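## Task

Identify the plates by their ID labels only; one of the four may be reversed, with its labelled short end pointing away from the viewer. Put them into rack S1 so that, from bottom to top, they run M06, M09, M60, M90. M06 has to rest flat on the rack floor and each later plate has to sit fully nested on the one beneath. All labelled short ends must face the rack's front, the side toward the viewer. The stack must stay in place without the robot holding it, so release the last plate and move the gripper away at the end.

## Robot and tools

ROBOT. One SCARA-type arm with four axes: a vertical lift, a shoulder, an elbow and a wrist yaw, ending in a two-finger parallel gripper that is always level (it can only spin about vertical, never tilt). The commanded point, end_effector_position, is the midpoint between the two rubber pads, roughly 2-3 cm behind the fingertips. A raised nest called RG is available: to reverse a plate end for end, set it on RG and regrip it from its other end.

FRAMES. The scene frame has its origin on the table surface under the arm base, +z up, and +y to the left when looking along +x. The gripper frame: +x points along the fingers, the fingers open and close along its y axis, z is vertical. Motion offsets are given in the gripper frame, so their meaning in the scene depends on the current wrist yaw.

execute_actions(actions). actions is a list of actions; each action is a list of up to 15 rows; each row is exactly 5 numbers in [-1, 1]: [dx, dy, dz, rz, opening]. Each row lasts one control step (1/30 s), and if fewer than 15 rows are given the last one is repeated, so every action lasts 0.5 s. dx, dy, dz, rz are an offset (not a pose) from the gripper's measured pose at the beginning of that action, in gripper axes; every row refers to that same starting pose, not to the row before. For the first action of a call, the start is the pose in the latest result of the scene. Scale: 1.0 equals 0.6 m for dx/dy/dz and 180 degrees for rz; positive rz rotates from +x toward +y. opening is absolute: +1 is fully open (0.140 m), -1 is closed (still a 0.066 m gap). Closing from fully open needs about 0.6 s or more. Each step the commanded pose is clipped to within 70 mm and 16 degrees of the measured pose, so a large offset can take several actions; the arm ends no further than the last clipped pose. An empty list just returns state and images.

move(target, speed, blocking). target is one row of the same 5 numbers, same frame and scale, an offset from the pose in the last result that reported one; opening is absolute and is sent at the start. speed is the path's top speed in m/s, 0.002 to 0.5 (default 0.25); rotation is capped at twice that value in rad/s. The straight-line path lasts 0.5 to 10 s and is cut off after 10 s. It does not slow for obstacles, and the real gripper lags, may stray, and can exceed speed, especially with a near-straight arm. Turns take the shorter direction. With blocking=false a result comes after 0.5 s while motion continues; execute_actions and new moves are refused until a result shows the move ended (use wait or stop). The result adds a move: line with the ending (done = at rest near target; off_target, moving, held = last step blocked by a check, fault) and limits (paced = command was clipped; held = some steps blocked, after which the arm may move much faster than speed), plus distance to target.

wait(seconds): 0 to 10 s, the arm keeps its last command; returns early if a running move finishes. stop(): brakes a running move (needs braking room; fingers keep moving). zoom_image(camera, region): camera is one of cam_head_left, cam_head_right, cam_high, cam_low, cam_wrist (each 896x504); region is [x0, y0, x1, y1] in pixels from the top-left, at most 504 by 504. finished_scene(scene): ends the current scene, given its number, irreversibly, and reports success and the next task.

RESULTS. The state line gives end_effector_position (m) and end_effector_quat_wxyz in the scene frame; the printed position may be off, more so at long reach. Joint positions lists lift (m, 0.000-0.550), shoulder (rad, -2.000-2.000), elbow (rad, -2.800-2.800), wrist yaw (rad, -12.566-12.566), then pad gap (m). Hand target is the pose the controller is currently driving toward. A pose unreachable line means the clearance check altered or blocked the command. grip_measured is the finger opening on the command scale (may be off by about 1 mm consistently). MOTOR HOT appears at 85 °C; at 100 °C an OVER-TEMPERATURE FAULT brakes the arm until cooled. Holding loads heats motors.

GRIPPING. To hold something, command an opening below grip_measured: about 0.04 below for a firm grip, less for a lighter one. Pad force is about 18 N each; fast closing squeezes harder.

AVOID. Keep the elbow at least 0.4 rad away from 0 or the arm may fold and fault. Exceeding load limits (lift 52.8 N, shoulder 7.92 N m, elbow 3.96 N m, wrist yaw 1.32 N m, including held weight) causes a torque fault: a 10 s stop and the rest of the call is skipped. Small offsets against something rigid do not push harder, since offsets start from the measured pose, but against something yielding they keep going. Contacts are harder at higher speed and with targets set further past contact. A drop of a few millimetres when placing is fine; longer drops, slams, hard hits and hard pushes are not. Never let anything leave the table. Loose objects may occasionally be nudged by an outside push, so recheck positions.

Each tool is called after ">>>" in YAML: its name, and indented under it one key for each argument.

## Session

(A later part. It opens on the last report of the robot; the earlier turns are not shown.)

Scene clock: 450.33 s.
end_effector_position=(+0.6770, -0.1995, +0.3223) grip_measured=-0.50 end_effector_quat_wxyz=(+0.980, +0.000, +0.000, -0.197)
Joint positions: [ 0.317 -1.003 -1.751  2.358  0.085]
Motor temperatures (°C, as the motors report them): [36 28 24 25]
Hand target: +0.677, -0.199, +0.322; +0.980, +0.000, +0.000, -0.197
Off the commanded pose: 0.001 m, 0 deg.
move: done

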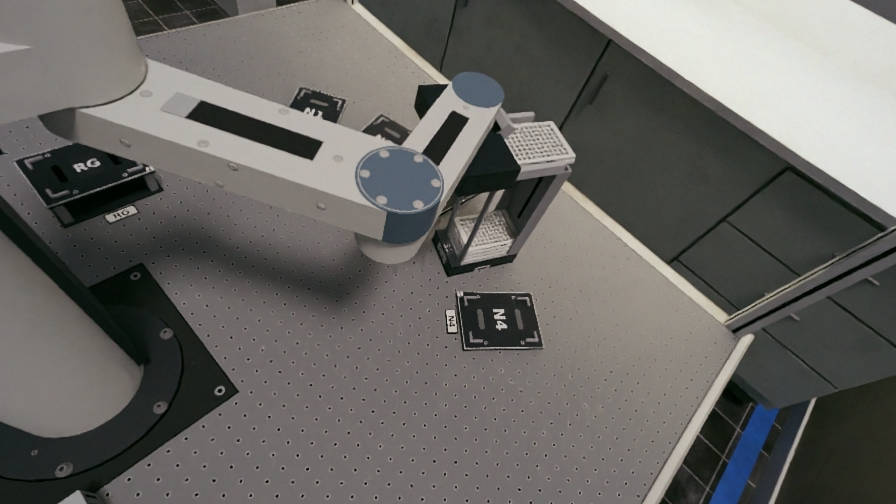

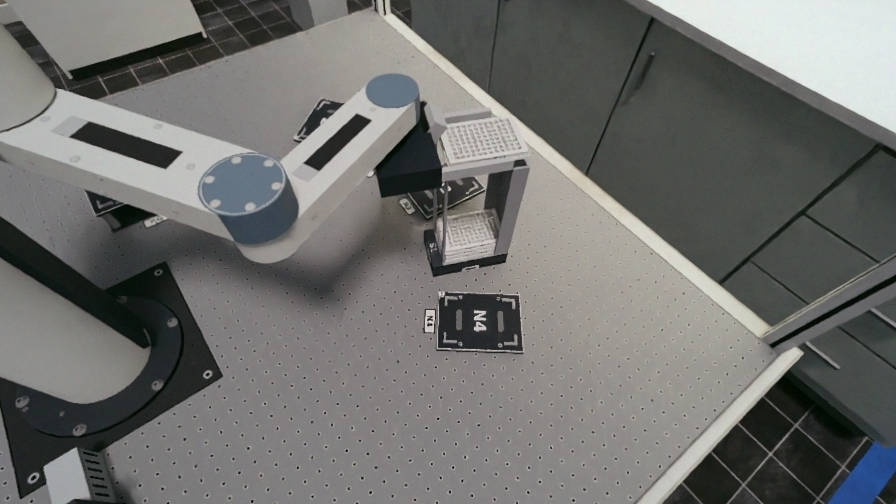

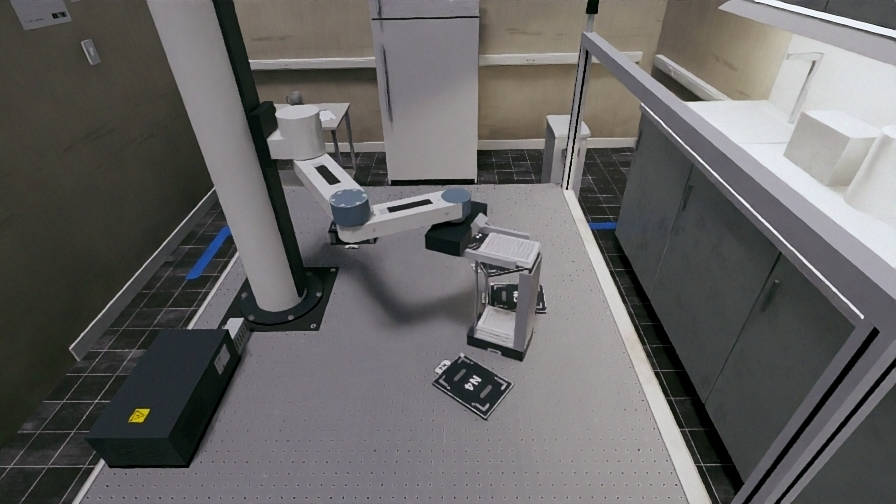

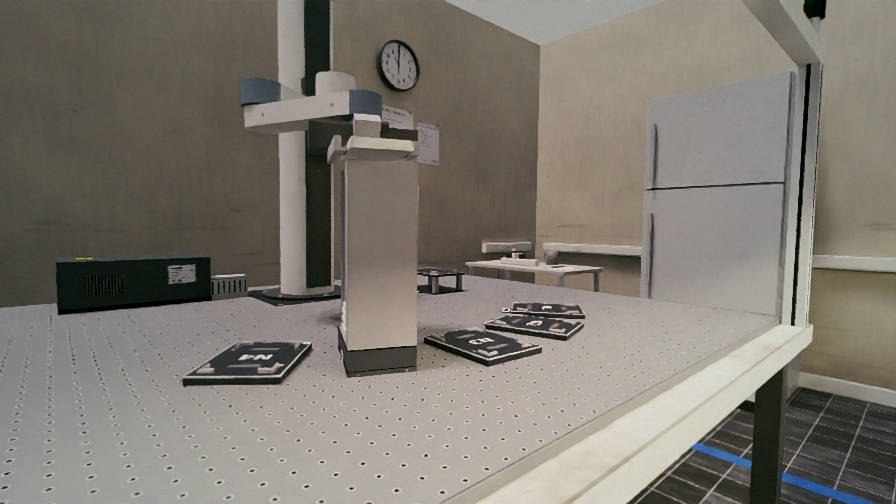

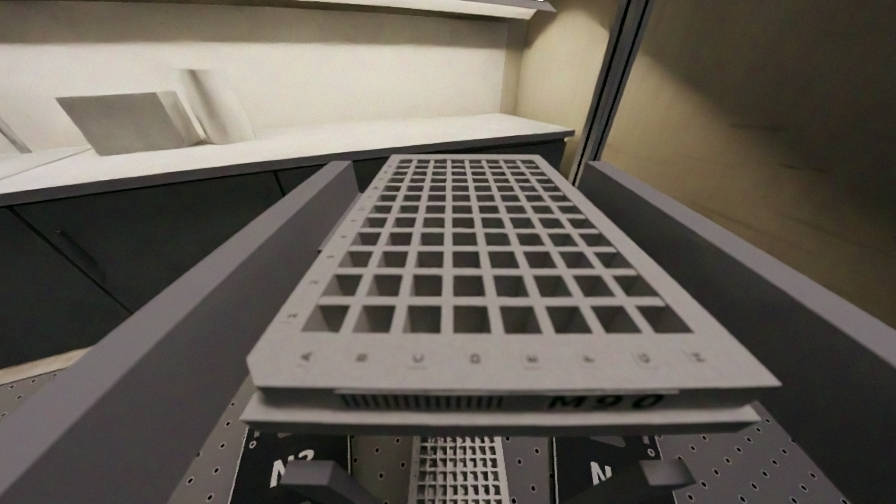

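>>> move:
  target: [0.0013,0.0009,-0.027,0.0003,-0.56]
  speed: 0.06

>>> move:
  target: [0,0,-0.012,0,-0.56]
  speed: 0.012

Scene clock: 454.93 s.
end_effector_position=(+0.6778, -0.1994, +0.3060) grip_measured=-0.50 end_effector_quat_wxyz=(+0.980, +0.000, +0.000, -0.197)
Joint positions: [ 0.301 -1.    -1.756  2.36   0.085]
Motor temperatures (°C, as the motors report them): [36 28 24 25]
Hand target: +0.678, -0.199, +0.306; +0.981, +0.000, +0.000, -0.197
Off the commanded pose: 0.000 m, 0 deg.
move: done

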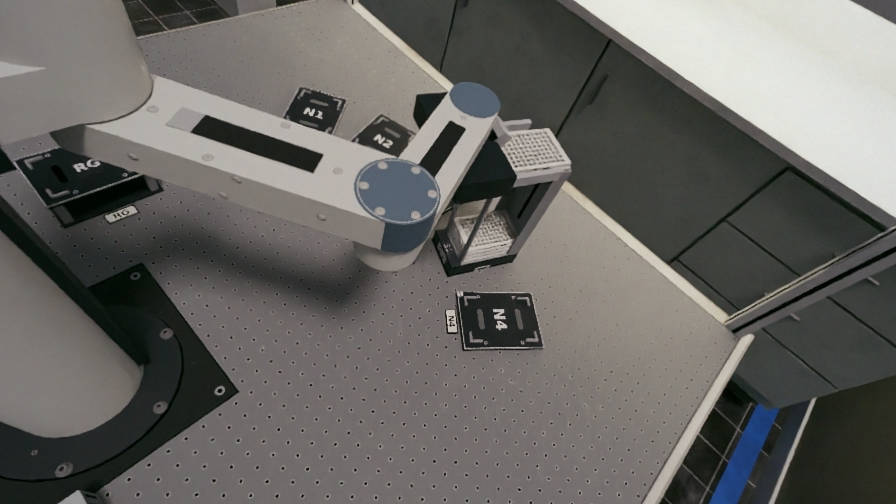

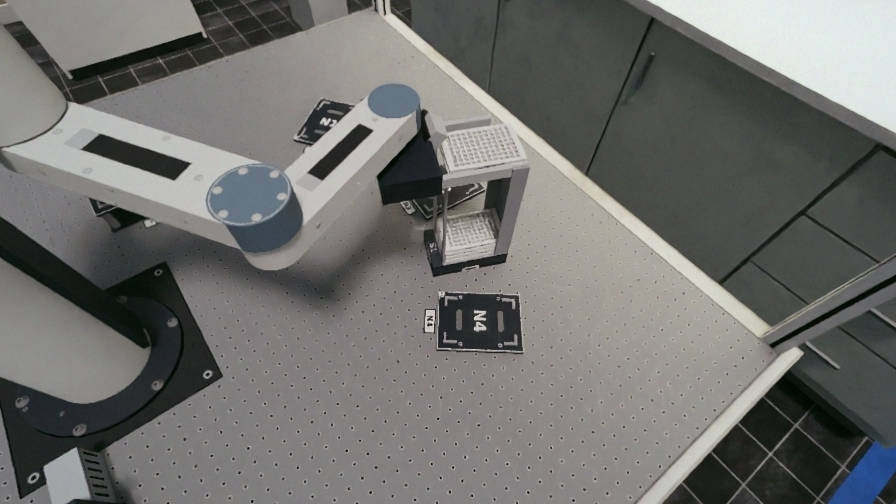

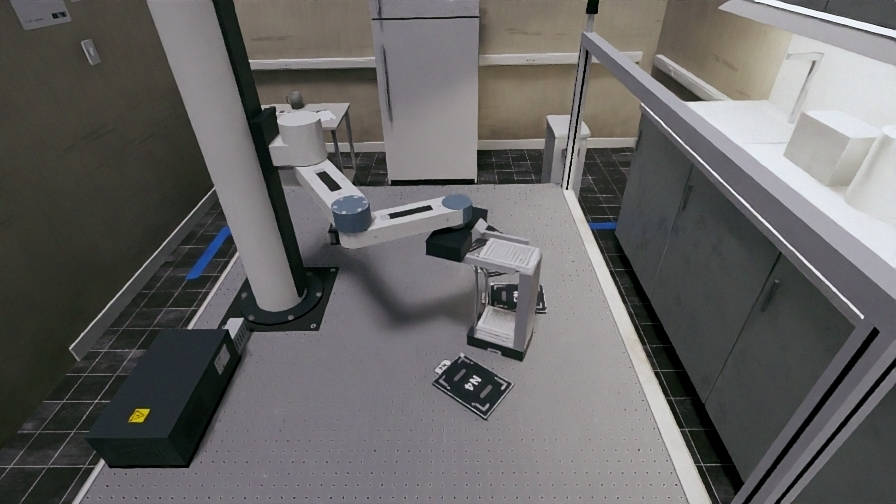

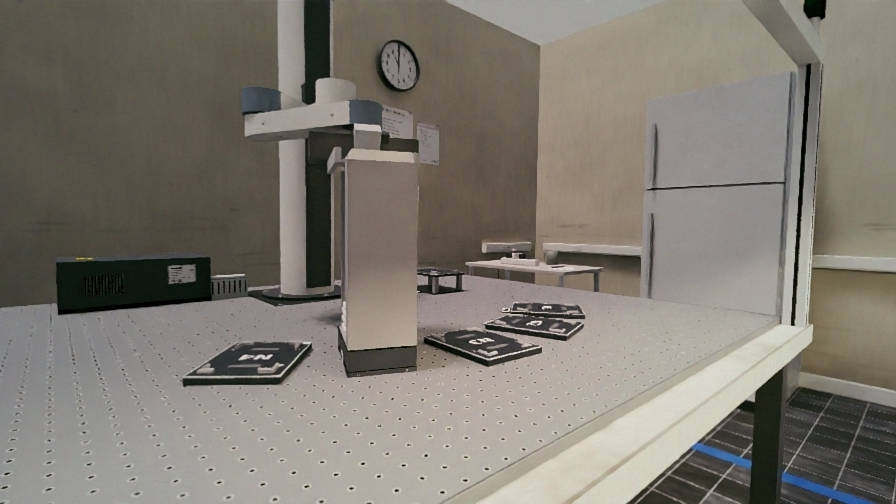

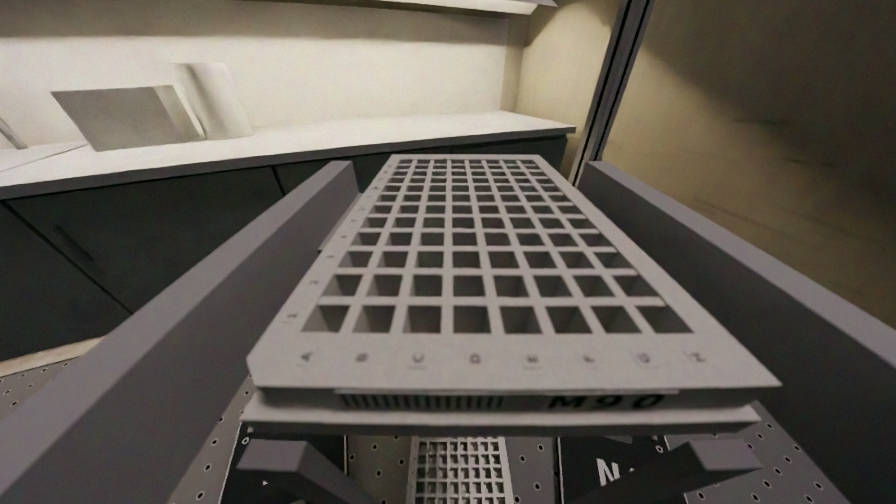

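Scene clock: 455.77 s.
end_effector_position=(+0.6778, -0.1994, +0.2988) grip_measured=-0.50 end_effector_quat_wxyz=(+0.980, +0.000, +0.000, -0.197)
Joint positions: [ 0.294 -1.    -1.756  2.36   0.085]
Motor temperatures (°C, as the motors report them): [36 28 24 25]
Hand target: +0.678, -0.199, +0.299; +0.980, +0.000, +0.000, -0.197
Off the commanded pose: 0.000 m, 0 deg.
move: done

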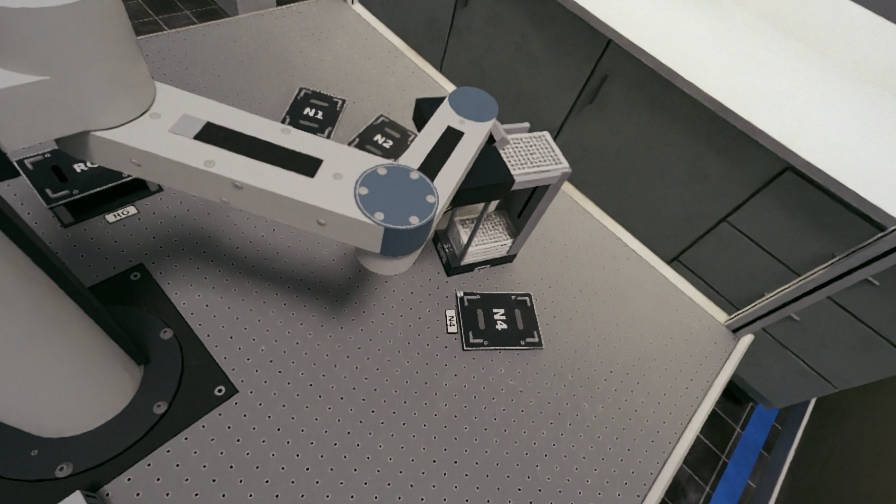

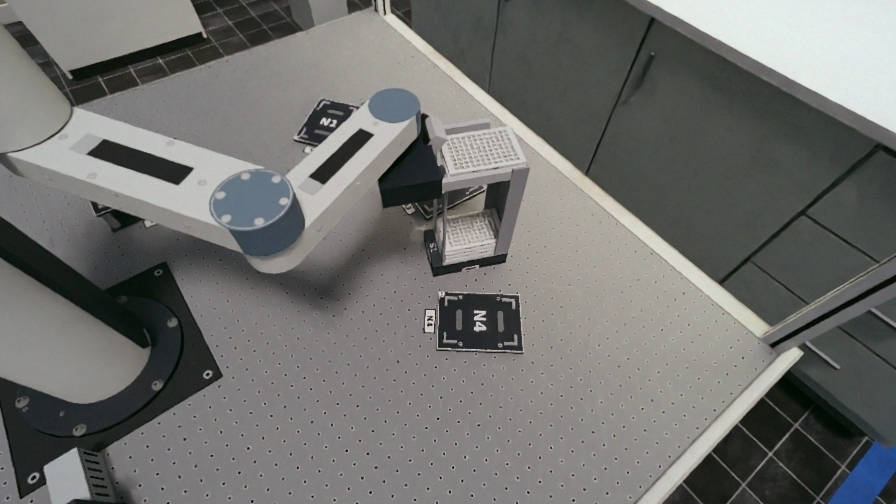

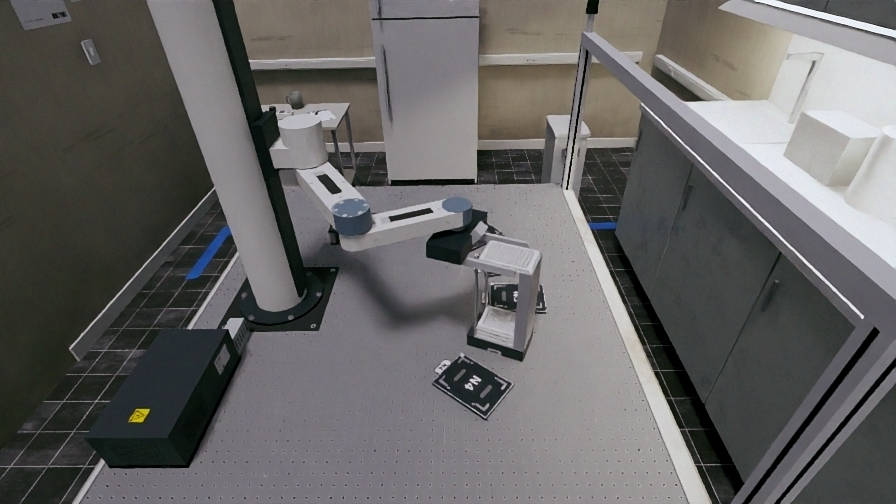

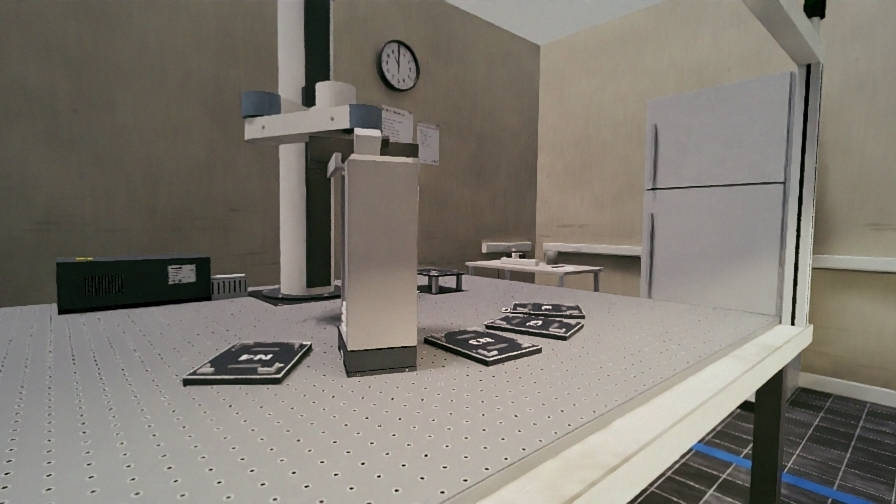

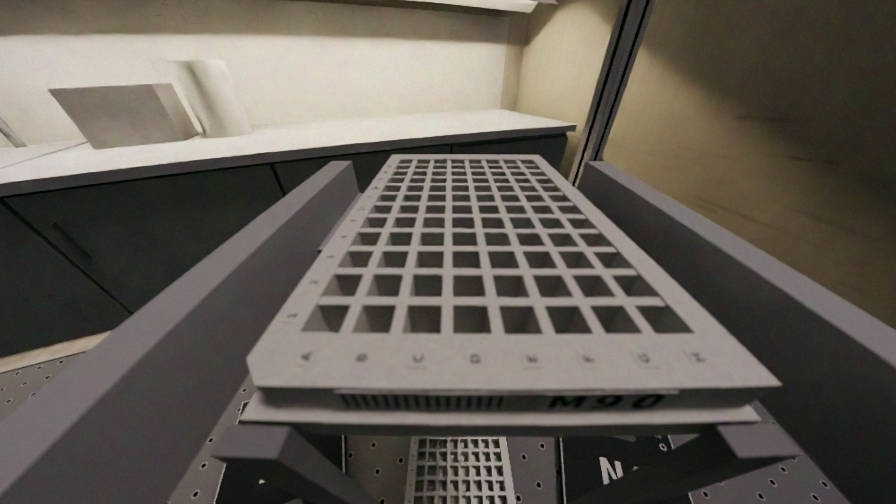

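>>> move:
  target: [0,0,-0.329,0,-0.56]
  speed: 0.25

>>> move:
  target: [0,0,-0.0113,0,-0.56]
  speed: 0.01

Scene clock: 461.97 s.
end_effector_position=(+0.6778, -0.1994, +0.1013) grip_measured=-0.50 end_effector_quat_wxyz=(+0.980, +0.000, +0.000, -0.197)
Joint positions: [ 0.096 -1.    -1.756  2.36   0.085]
Motor temperatures (°C, as the motors report them): [36 28 24 25]
Hand target: +0.678, -0.199, +0.101; +0.980, +0.000, +0.000, -0.197
Off the commanded pose: 0.000 m, 0 deg.
move: done

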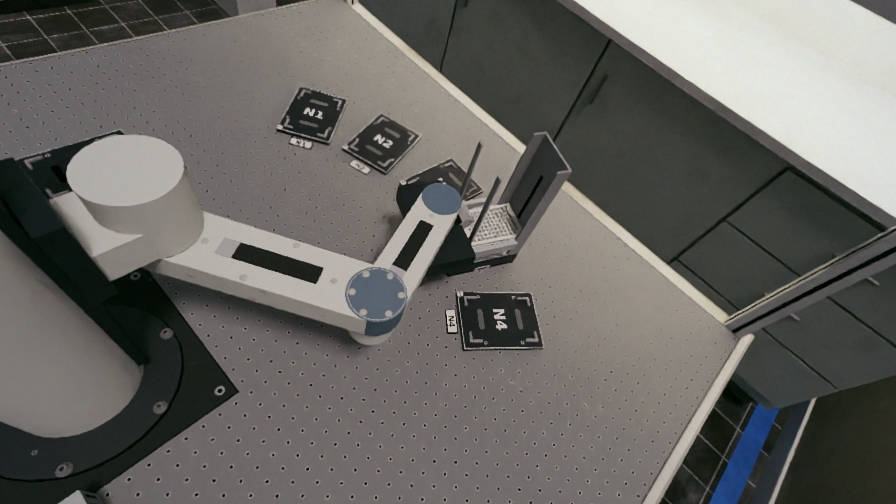

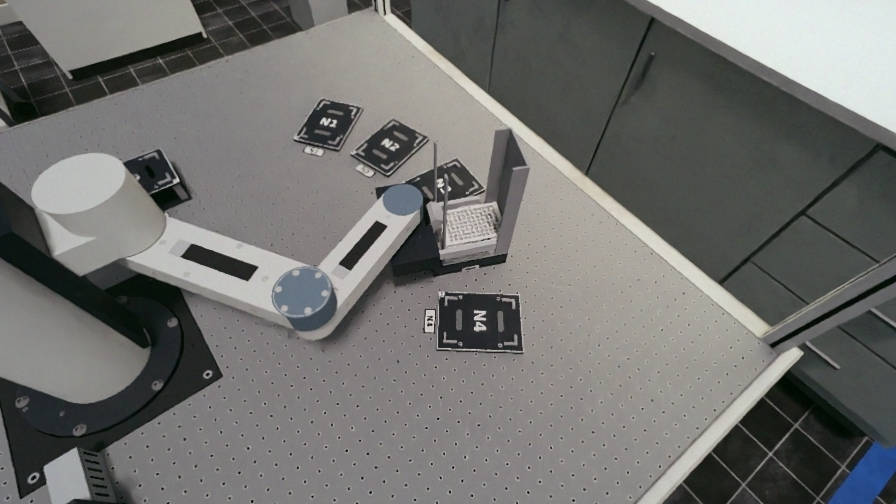

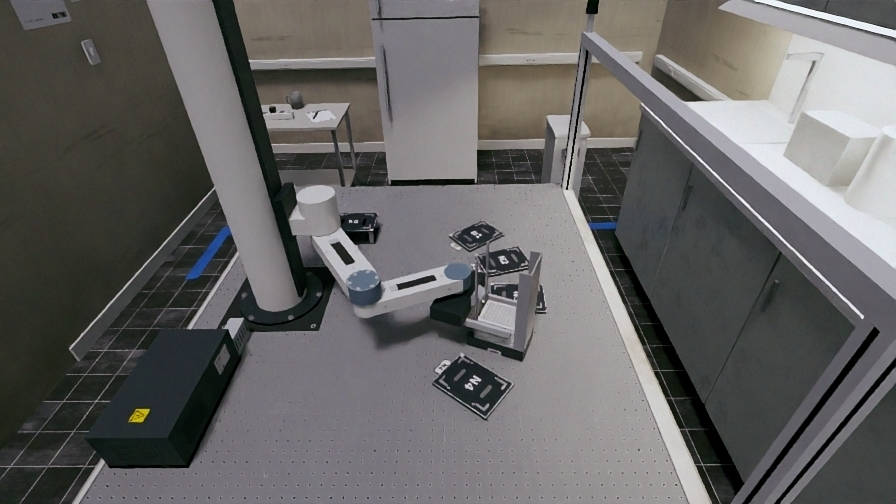

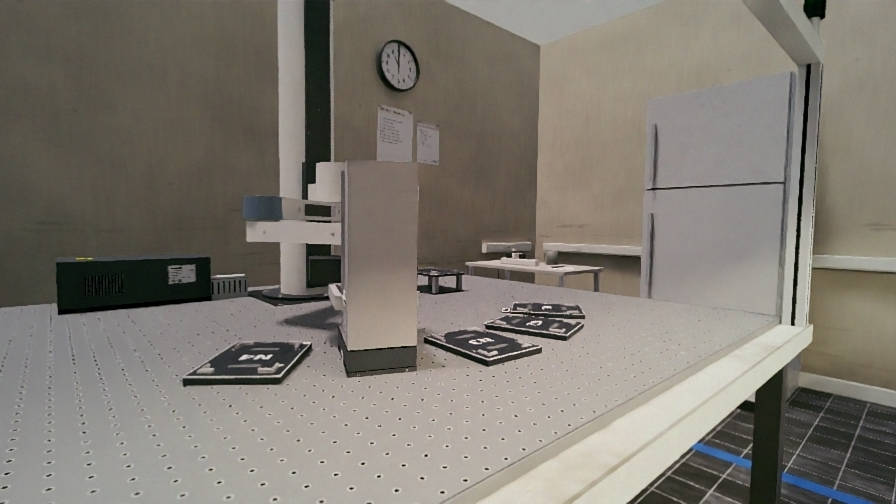

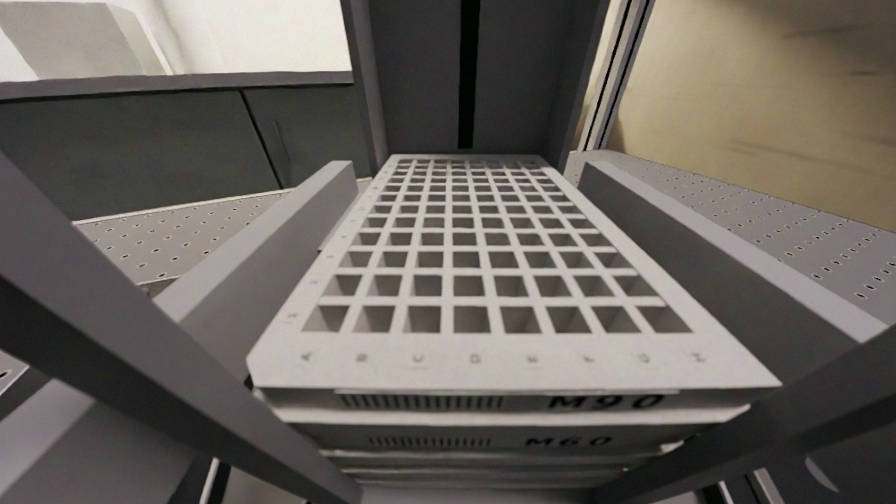

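Scene clock: 462.87 s.
end_effector_position=(+0.6778, -0.1994, +0.0946) grip_measured=-0.50 end_effector_quat_wxyz=(+0.980, +0.000, +0.000, -0.197)
Joint positions: [ 0.09  -1.    -1.756  2.36   0.085]
Motor temperatures (°C, as the motors report them): [36 28 24 25]
Hand target: +0.678, -0.199, +0.095; +0.980, +0.000, +0.000, -0.197
Off the commanded pose: 0.000 m, 0 deg.
move: done

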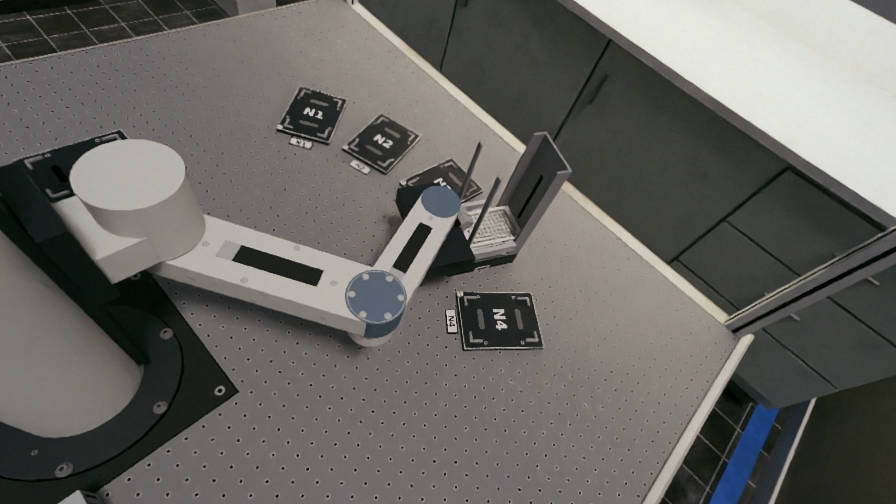

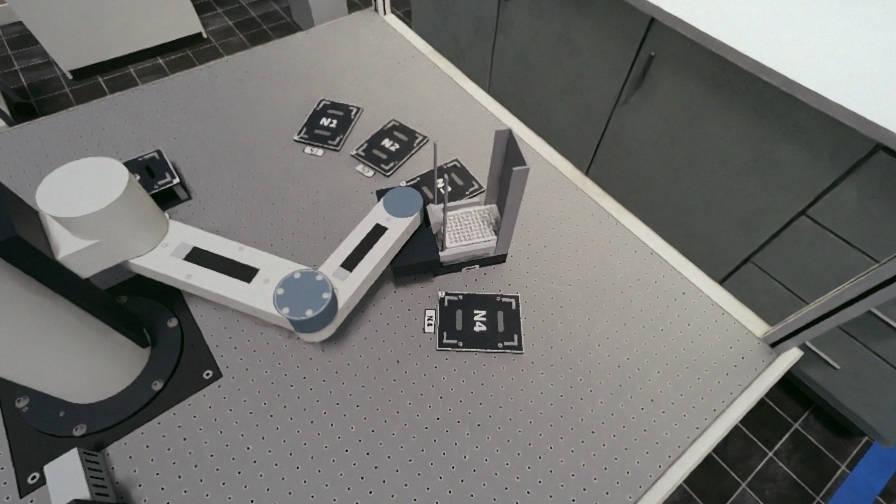

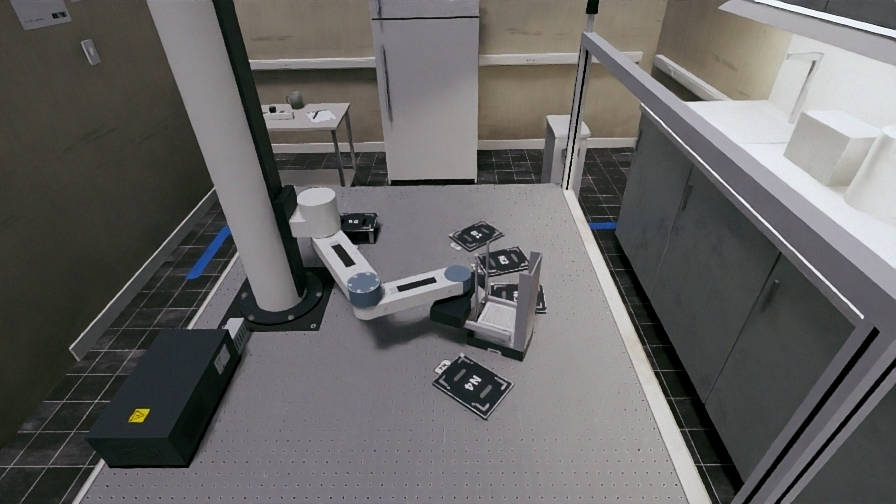

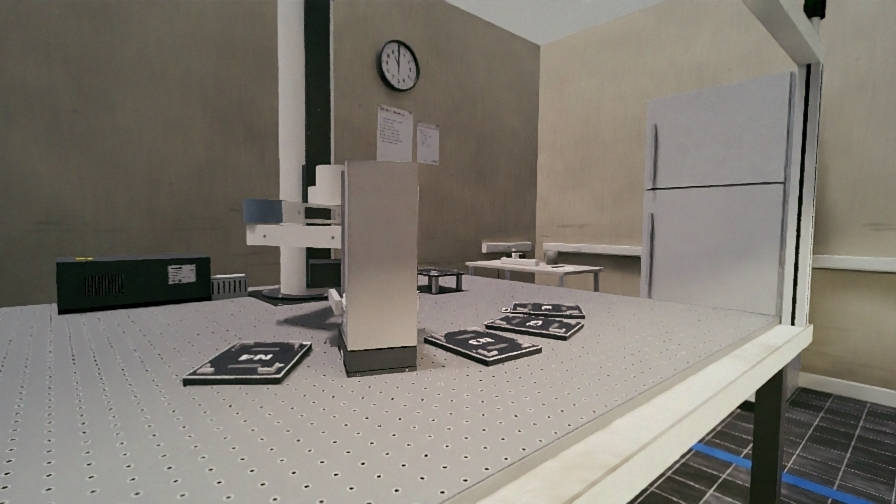

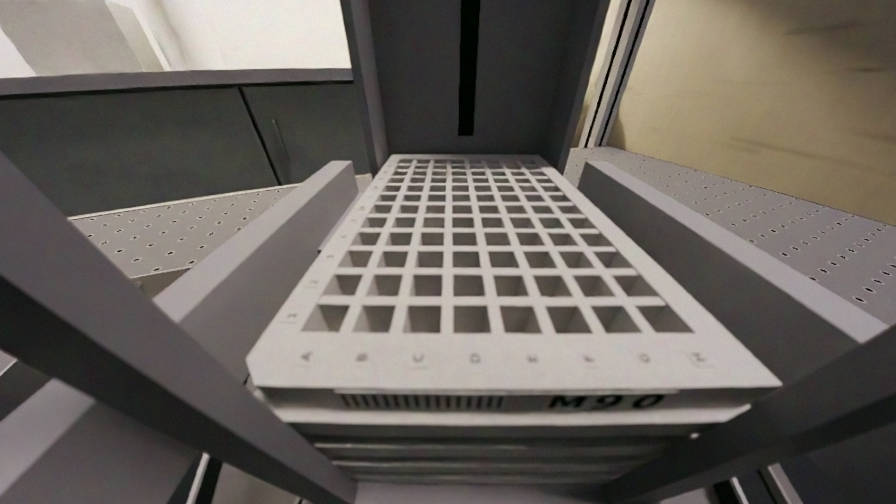

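>>> execute_actions:
  actions:
    - [[0,0,0.0004,0,-0.5],[0,0,0.0004,0,-0.45],[0,0,0.0004,0,-0.38],[0,0,0.0004,0,-0.28],[0,0,0.0004,0,-0.15],[0,0,0.0004,0,0],[0,0,0.0004,0,0.15],[0,0,0.0004,0,0.3]]

>>> move:
  target: [-0.22,0,0,0,0.3]
  speed: 0.35

Scene clock: 469.67 s.
end_effector_position=(+0.6778, -0.1994, +0.0949) grip_measured=+0.30 end_effector_quat_wxyz=(+0.980, +0.000, +0.000, -0.197)
Joint positions: [ 0.09  -1.    -1.756  2.36   0.114]
Motor temperatures (°C, as the motors report them): [36 28 24 25]
Hand target: +0.678, -0.199, +0.095; +0.980, +0.000, +0.000, -0.197
Off the commanded pose: 0.000 m, 0 deg.

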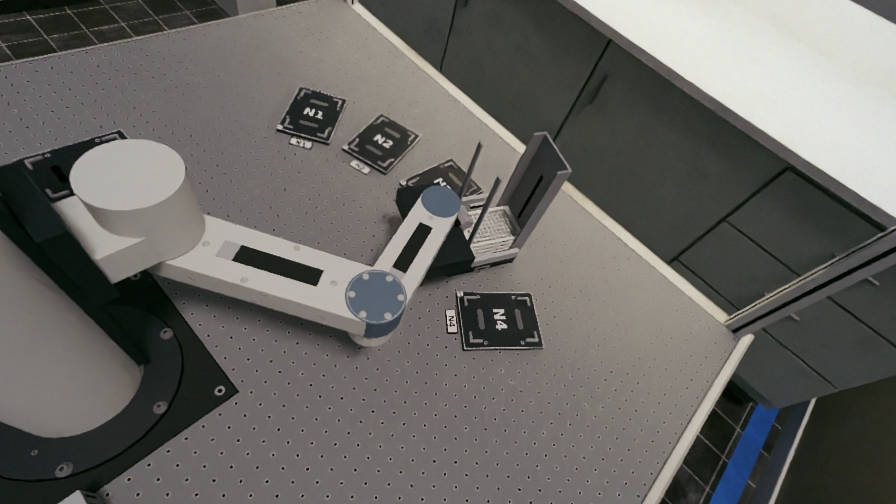

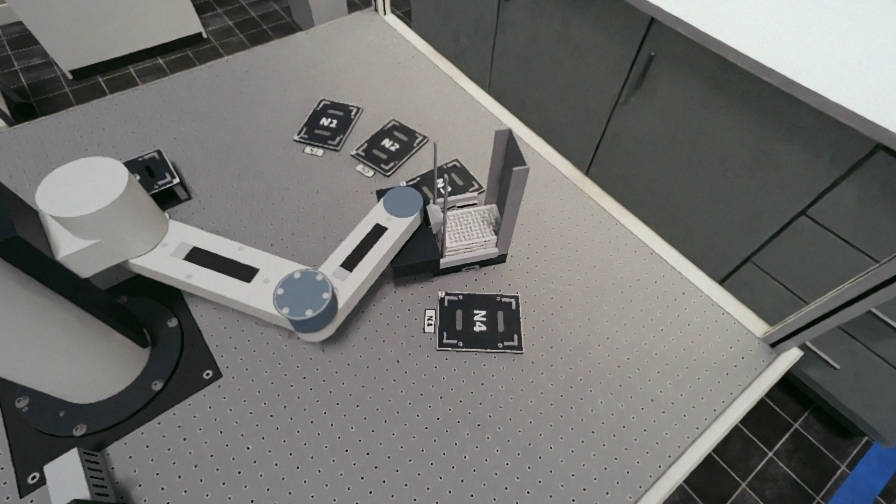

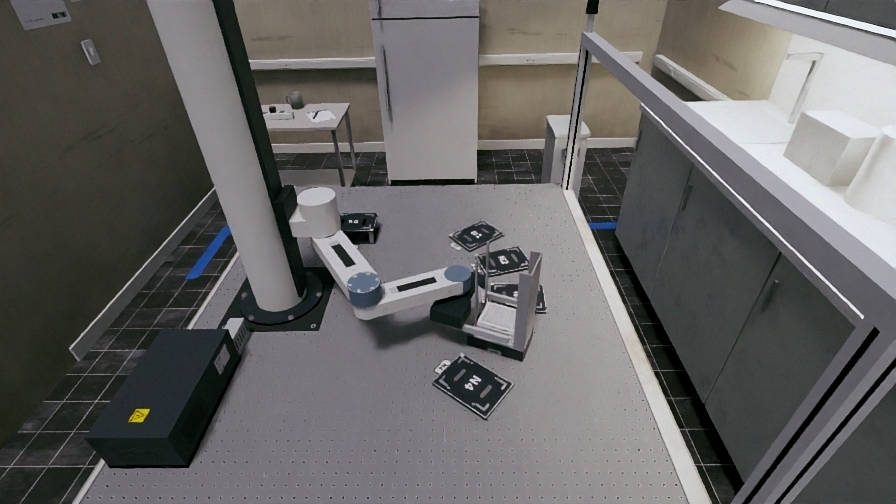

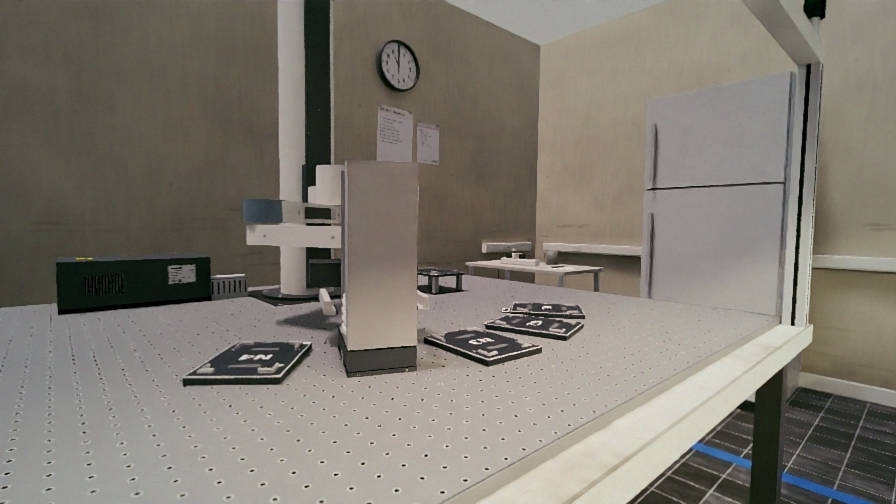

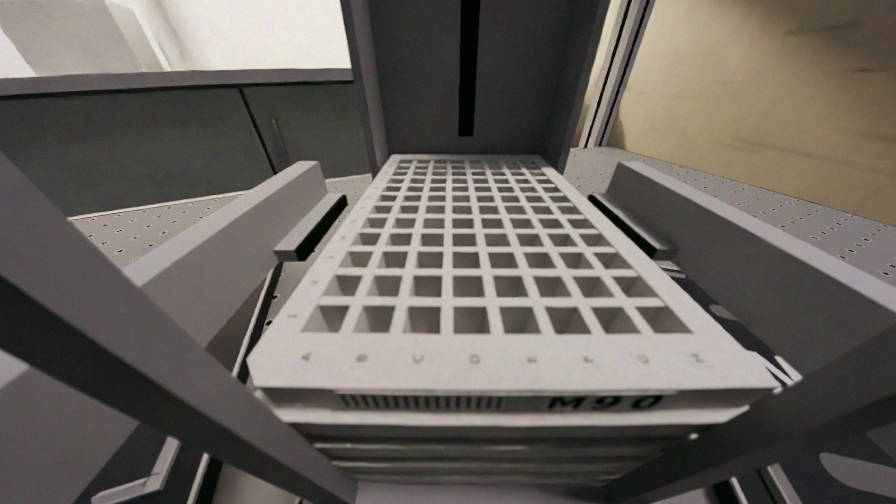

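Scene clock: 470.50 s.
end_effector_position=(+0.5560, -0.1483, +0.0949) grip_measured=+0.30 end_effector_quat_wxyz=(+0.981, +0.000, +0.000, -0.197)
Joint positions: [ 0.09  -1.263 -1.077  1.944  0.114]
Motor temperatures (°C, as the motors report them): [36 28 24 25]
Hand target: +0.556, -0.148, +0.095; +0.980, +0.000, +0.000, -0.197
Off the commanded pose: 0.000 m, 0 deg.
move: done

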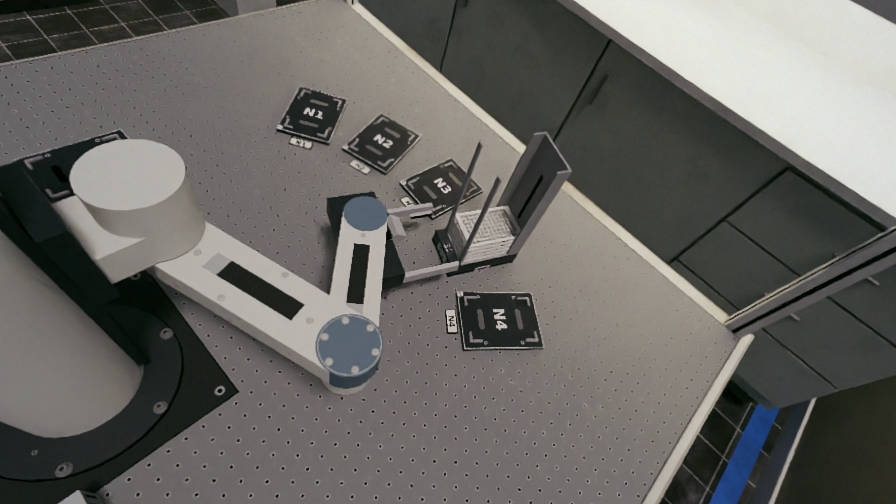

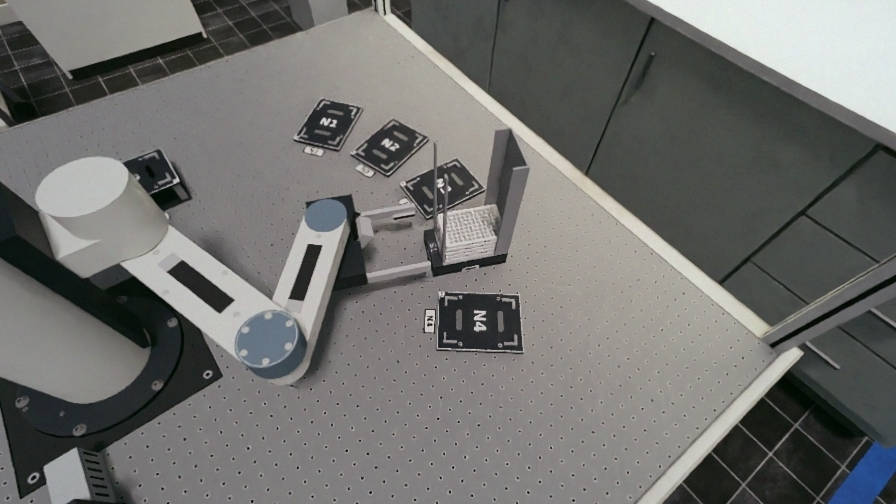

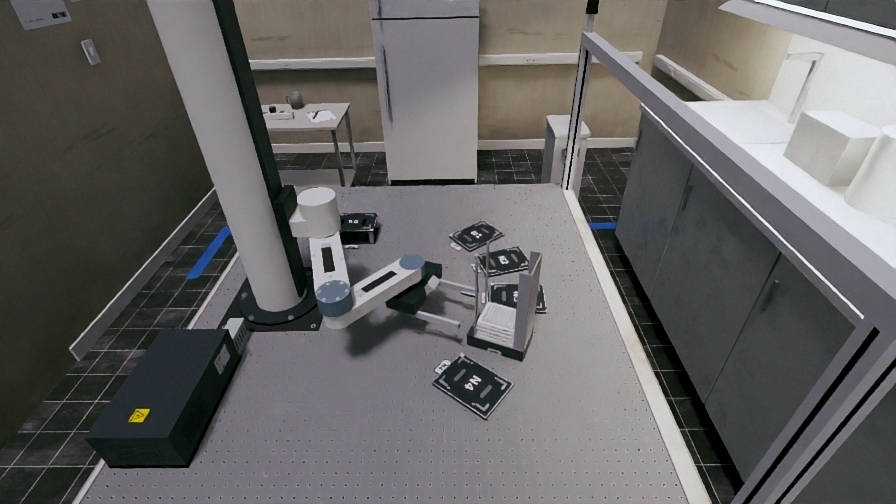

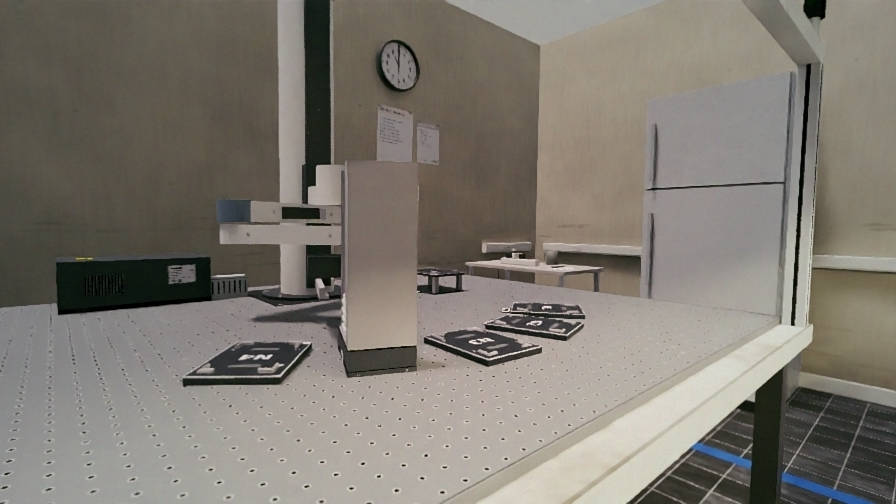

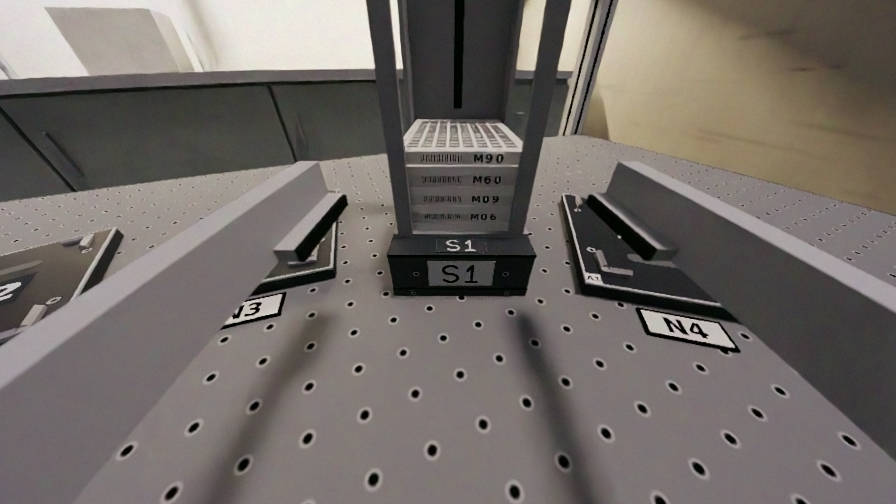

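>>> finished_scene:
  scene: 2

The scene is finished: the task was done.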